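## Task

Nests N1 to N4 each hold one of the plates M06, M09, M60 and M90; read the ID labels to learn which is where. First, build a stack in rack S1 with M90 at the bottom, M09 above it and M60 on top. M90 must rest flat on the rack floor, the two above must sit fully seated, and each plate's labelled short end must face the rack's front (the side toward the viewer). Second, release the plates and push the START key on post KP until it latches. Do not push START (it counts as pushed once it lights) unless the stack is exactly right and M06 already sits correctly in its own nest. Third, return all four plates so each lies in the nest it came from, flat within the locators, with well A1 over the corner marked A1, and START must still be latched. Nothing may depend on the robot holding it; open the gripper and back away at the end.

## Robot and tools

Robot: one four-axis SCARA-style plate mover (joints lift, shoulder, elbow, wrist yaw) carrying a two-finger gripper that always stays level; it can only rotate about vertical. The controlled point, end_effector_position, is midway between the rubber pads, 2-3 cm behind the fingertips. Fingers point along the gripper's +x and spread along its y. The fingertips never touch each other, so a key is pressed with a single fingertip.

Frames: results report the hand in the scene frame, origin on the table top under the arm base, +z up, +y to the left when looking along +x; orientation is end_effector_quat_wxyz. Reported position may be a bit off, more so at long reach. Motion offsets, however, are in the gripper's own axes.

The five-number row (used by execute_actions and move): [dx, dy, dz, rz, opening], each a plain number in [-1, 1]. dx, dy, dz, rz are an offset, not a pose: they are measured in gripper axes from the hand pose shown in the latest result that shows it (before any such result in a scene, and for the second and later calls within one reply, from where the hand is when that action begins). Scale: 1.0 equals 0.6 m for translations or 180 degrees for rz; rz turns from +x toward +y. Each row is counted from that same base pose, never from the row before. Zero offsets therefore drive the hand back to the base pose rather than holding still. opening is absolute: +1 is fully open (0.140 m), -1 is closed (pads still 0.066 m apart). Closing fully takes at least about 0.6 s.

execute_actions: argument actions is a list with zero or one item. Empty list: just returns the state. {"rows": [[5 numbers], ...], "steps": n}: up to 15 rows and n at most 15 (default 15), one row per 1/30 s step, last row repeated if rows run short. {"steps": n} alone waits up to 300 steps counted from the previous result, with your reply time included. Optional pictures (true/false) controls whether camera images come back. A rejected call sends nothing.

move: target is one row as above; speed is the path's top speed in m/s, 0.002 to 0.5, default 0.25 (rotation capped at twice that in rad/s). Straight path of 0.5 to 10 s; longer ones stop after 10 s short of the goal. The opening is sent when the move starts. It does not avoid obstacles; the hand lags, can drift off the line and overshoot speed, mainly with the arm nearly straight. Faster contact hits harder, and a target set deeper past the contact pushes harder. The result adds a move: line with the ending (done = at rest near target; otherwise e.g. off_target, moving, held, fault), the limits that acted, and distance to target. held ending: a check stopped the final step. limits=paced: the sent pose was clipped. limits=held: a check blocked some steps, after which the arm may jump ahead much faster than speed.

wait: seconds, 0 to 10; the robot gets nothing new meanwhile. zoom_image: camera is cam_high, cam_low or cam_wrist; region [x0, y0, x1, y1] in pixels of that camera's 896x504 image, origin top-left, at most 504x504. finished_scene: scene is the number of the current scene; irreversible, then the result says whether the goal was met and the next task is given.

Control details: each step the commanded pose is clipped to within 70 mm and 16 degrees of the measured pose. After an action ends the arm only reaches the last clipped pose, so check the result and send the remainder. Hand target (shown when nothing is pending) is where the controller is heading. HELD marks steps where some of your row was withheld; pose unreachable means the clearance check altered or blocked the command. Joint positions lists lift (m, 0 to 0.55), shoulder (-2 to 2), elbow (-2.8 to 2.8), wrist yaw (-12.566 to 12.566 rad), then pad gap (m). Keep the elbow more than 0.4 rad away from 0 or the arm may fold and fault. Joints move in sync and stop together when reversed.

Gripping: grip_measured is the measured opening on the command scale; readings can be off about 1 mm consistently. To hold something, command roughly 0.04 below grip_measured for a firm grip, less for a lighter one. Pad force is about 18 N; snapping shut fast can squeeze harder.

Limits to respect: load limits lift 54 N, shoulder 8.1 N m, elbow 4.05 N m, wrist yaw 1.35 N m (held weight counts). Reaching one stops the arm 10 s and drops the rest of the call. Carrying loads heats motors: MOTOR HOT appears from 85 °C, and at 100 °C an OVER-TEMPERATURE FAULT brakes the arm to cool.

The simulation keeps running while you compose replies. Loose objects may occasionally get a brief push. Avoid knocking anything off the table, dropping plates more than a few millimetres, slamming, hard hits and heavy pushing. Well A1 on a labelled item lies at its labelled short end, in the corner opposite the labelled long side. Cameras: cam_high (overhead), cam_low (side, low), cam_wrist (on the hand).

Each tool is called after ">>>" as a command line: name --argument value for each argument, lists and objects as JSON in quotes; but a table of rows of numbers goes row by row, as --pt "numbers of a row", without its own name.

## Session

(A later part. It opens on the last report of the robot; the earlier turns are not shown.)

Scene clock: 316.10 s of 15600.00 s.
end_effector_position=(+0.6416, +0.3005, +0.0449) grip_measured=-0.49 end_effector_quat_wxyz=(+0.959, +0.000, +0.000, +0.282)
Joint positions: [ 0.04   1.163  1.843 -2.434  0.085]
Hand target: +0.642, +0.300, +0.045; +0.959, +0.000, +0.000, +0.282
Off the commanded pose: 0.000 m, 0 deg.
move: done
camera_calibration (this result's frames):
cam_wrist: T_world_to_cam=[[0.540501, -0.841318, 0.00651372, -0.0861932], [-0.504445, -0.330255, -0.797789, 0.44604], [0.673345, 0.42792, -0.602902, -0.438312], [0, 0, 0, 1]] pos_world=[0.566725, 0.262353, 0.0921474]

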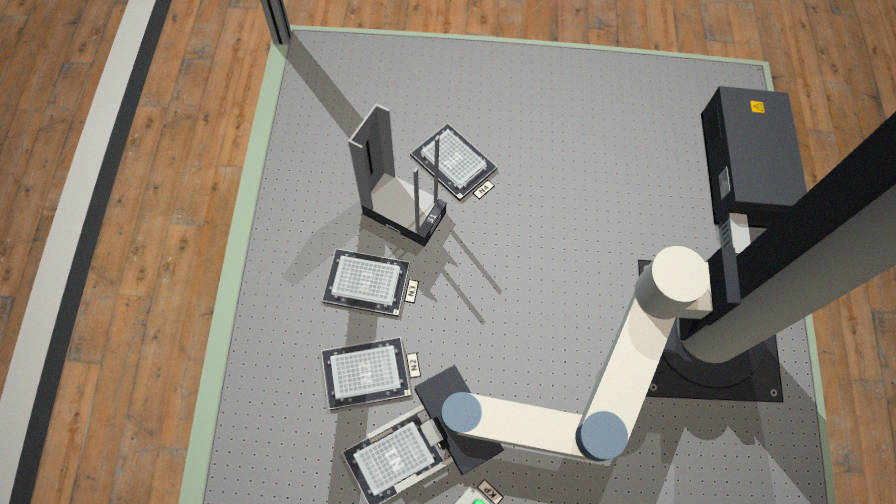

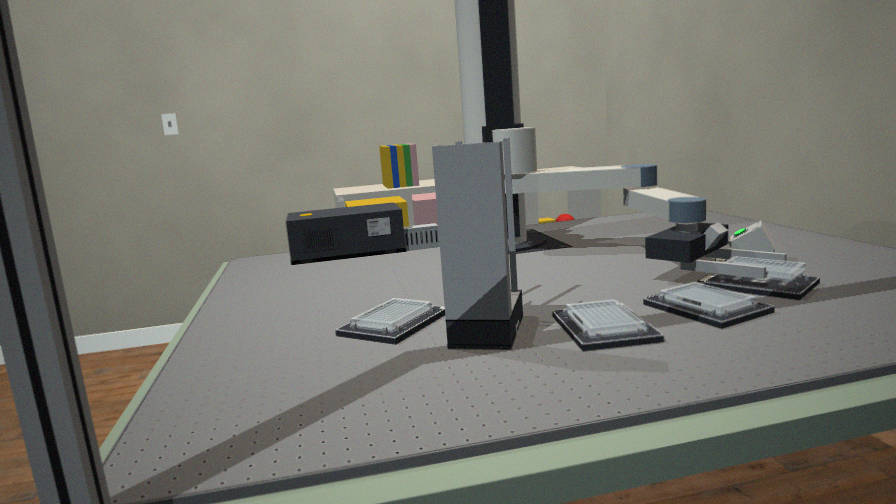

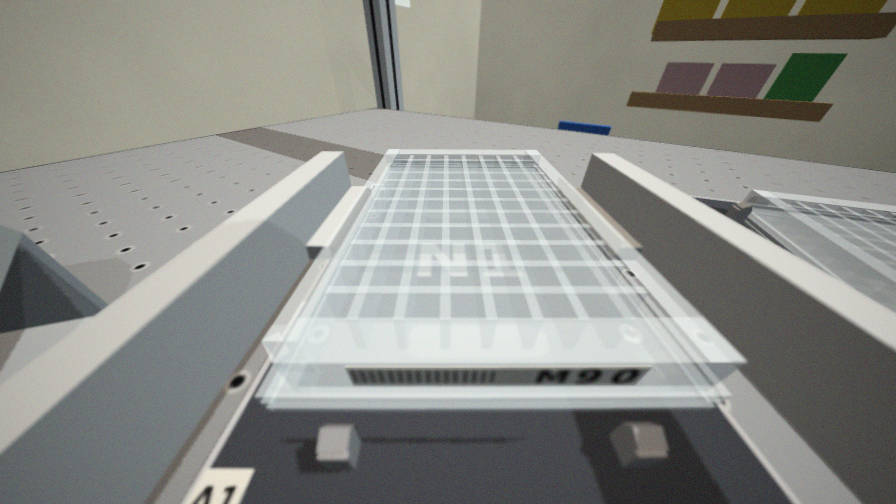

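>>> move --target '[0.001,-0.001,0,0,-0.6]' --speed 0.01

>>> move --target '[0,0,-0.0232,0,-0.6]' --speed 0.006

>>> move --target '[0,0,0,0,0.2]'

>>> move --target '[0,0,0.1,0,0.2]' --speed 0.1

Scene clock: 320.70 s of 15600.00 s.
end_effector_position=(+0.6423, +0.3003, +0.0449) grip_measured=-0.49 end_effector_quat_wxyz=(+0.959, +0.000, +0.000, +0.282)
Joint positions: [ 0.04   1.16   1.847 -2.435  0.085]
Hand target: +0.642, +0.300, +0.045; +0.959, +0.000, +0.000, +0.282
Off the commanded pose: 0.000 m, 0 deg.
After step 90, 0.90 s passed at rest.
move: done
camera_calibration (this result's frames):
cam_wrist: T_world_to_cam=[[0.540708, -0.841185, 0.00651372, -0.0868873], [-0.504364, -0.330379, -0.797789, 0.446375], [0.67324, 0.428085, -0.602902, -0.438759], [0, 0, 0, 1]] pos_world=[0.567506, 0.262211, 0.0921508]

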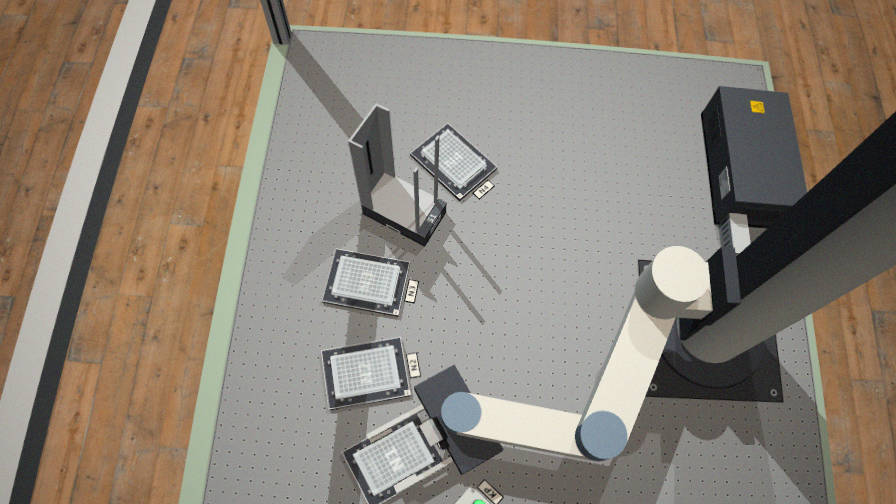

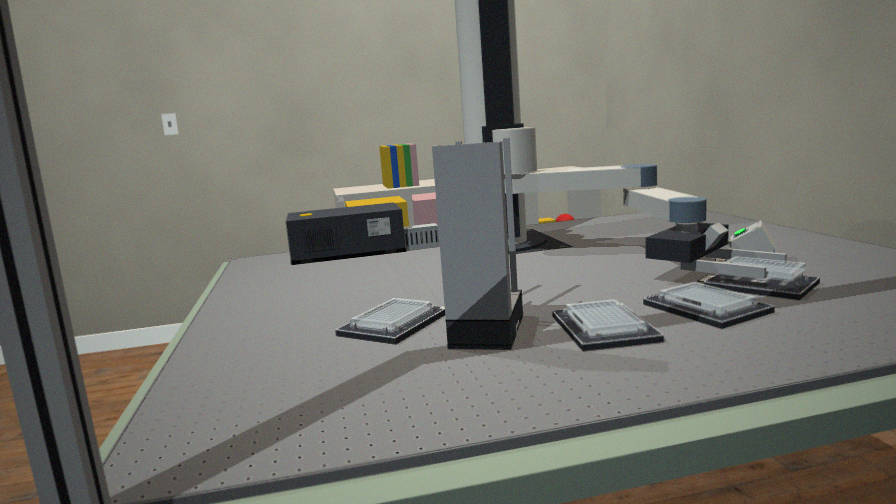

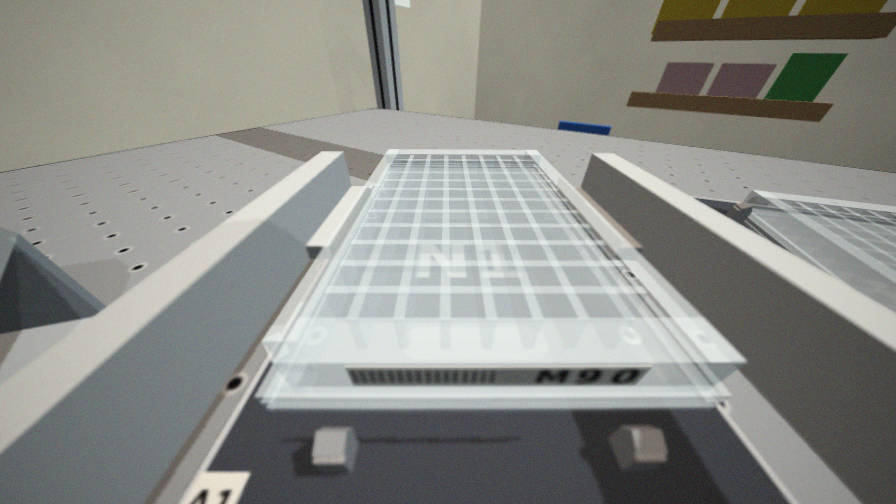

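Scene clock: 323.23 s of 15600.00 s.
end_effector_position=(+0.6423, +0.3003, +0.0310) grip_measured=-0.49 end_effector_quat_wxyz=(+0.959, +0.000, +0.000, +0.282)
Joint positions: [ 0.026  1.16   1.847 -2.435  0.085]
Hand target: +0.642, +0.300, +0.031; +0.959, +0.000, +0.000, +0.282
Off the commanded pose: 0.000 m, 0 deg.
move: done
camera_calibration (this result's frames):
cam_wrist: T_world_to_cam=[[0.540721, -0.841177, 0.00651372, -0.0868004], [-0.504359, -0.330387, -0.797789, 0.435283], [0.673233, 0.428096, -0.602902, -0.447141], [0, 0, 0, 1]] pos_world=[0.567504, 0.262217, 0.078247]

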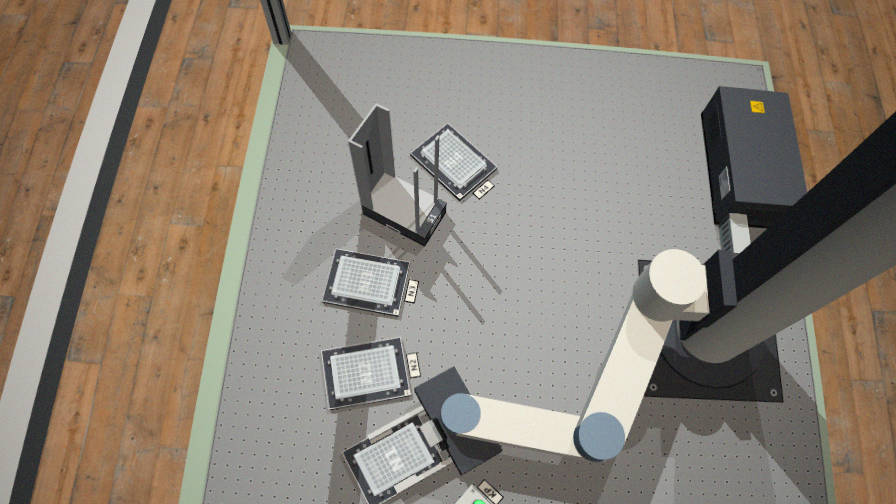

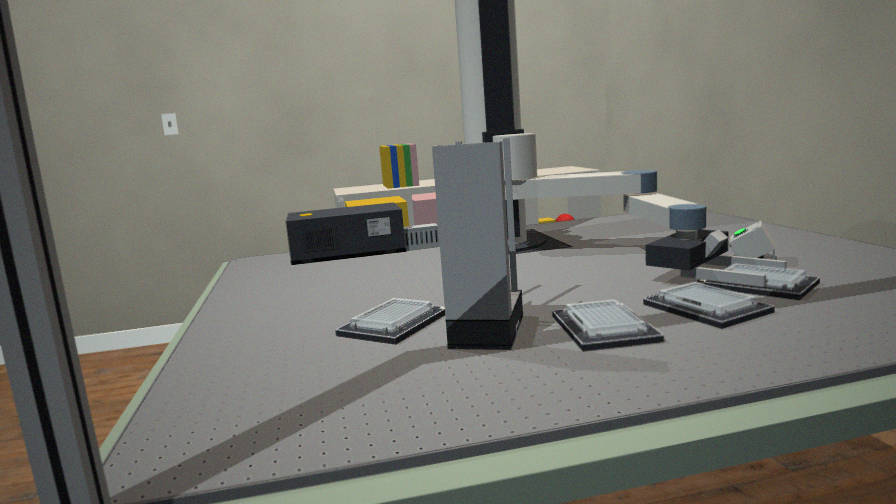

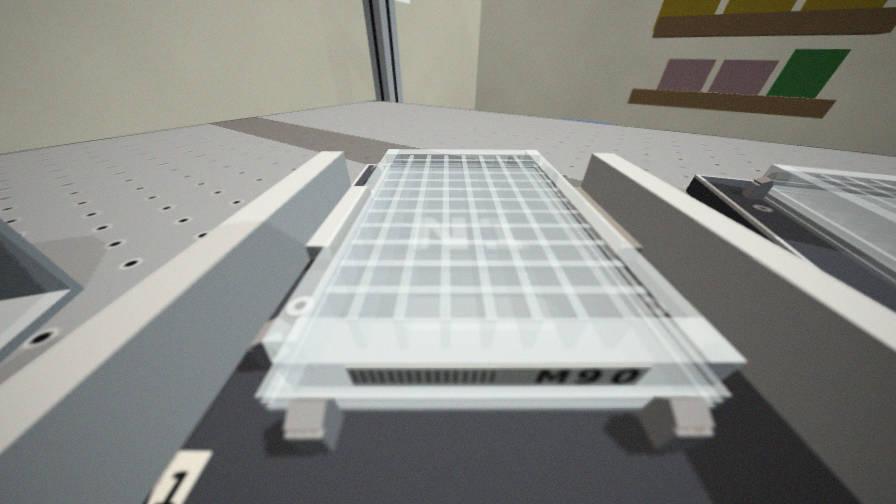

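Scene clock: 323.73 s of 15600.00 s.
end_effector_position=(+0.6423, +0.3003, +0.0310) grip_measured=+0.20 end_effector_quat_wxyz=(+0.959, +0.000, +0.000, +0.282)
Joint positions: [ 0.026  1.16   1.847 -2.435  0.11 ]
Hand target: +0.642, +0.300, +0.031; +0.959, +0.000, +0.000, +0.282
Off the commanded pose: 0.000 m, 0 deg.
move: done
camera_calibration (this result's frames):
cam_wrist: T_world_to_cam=[[0.540725, -0.841174, 0.00651372, -0.0868027], [-0.504357, -0.33039, -0.797789, 0.435283], [0.673231, 0.428099, -0.602902, -0.447141], [0, 0, 0, 1]] pos_world=[0.567503, 0.262217, 0.078247]

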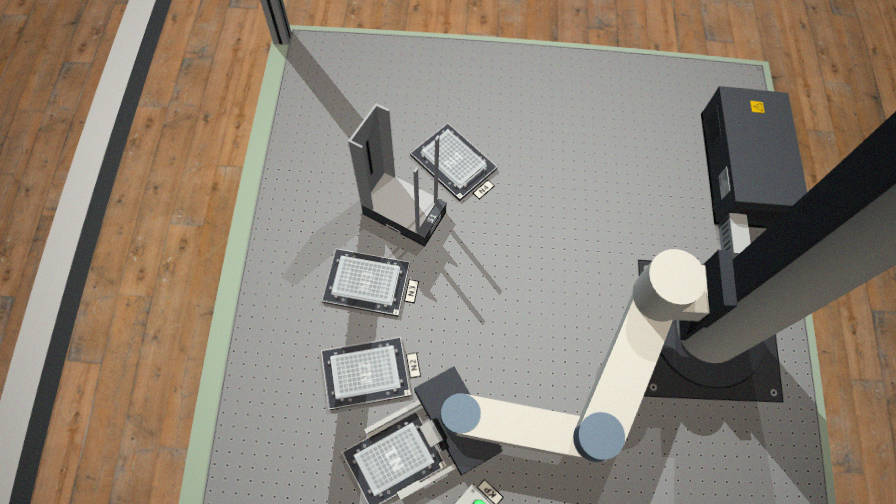

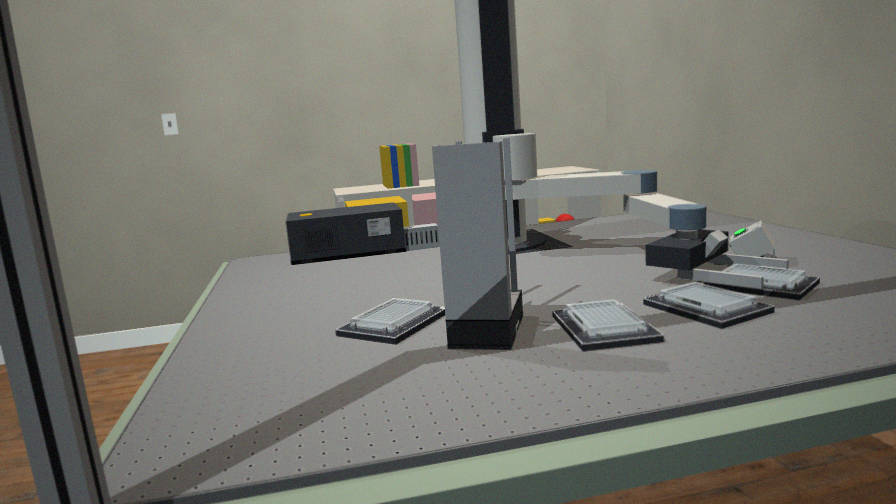

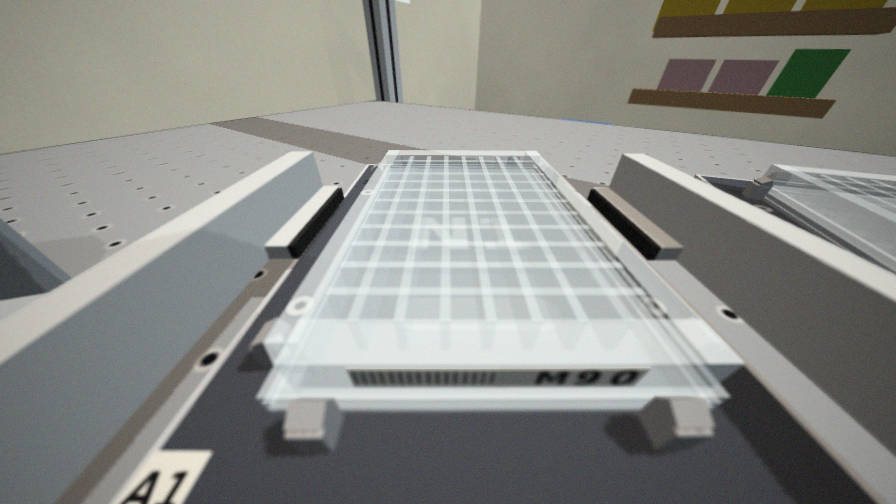

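Scene clock: 324.63 s of 15600.00 s.
end_effector_position=(+0.6423, +0.3003, +0.0911) grip_measured=+0.20 end_effector_quat_wxyz=(+0.959, +0.000, +0.000, +0.282)
Joint positions: [ 0.086  1.16   1.847 -2.435  0.11 ]
Hand target: +0.642, +0.300, +0.091; +0.959, +0.000, +0.000, +0.282
Off the commanded pose: 0.000 m, 0 deg.
move: done
camera_calibration (this result's frames):
cam_wrist: T_world_to_cam=[[0.540752, -0.841157, 0.00651372, -0.0872059], [-0.504347, -0.330405, -0.797789, 0.4832], [0.673218, 0.42812, -0.602902, -0.410931], [0, 0, 0, 1]] pos_world=[0.567503, 0.262226, 0.138309]

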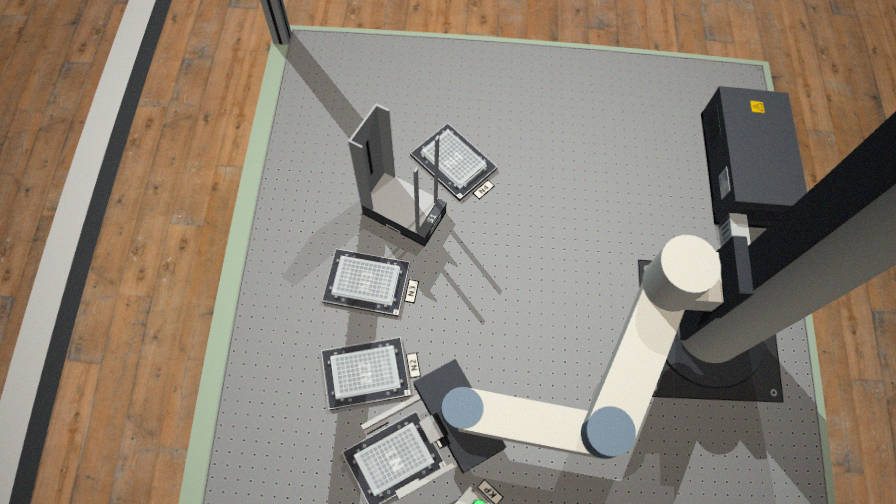

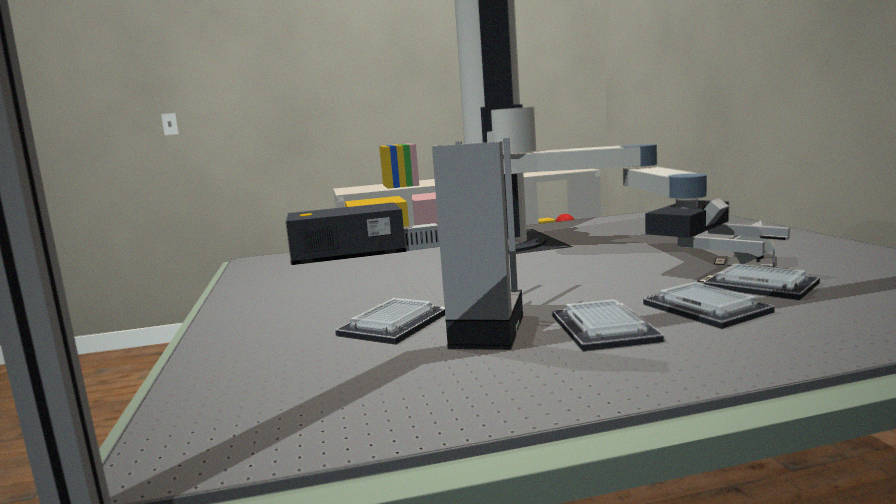

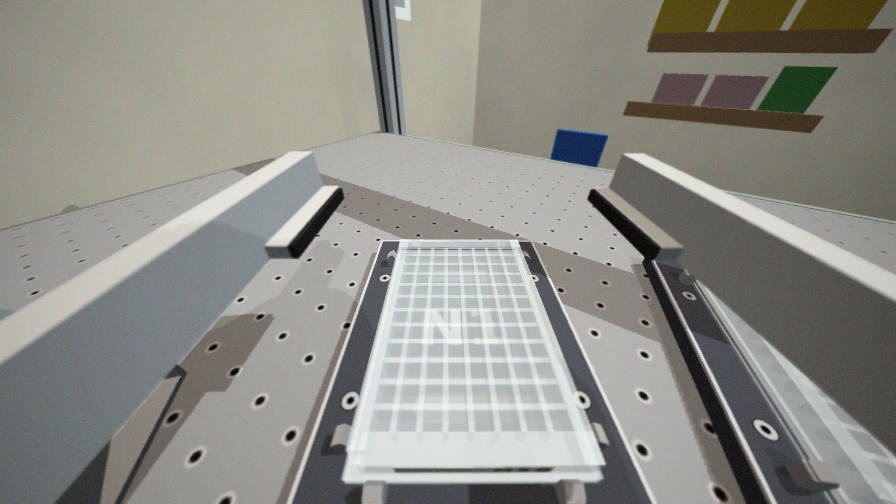

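>>> finished_scene --scene 2

The scene is finished: the task was done.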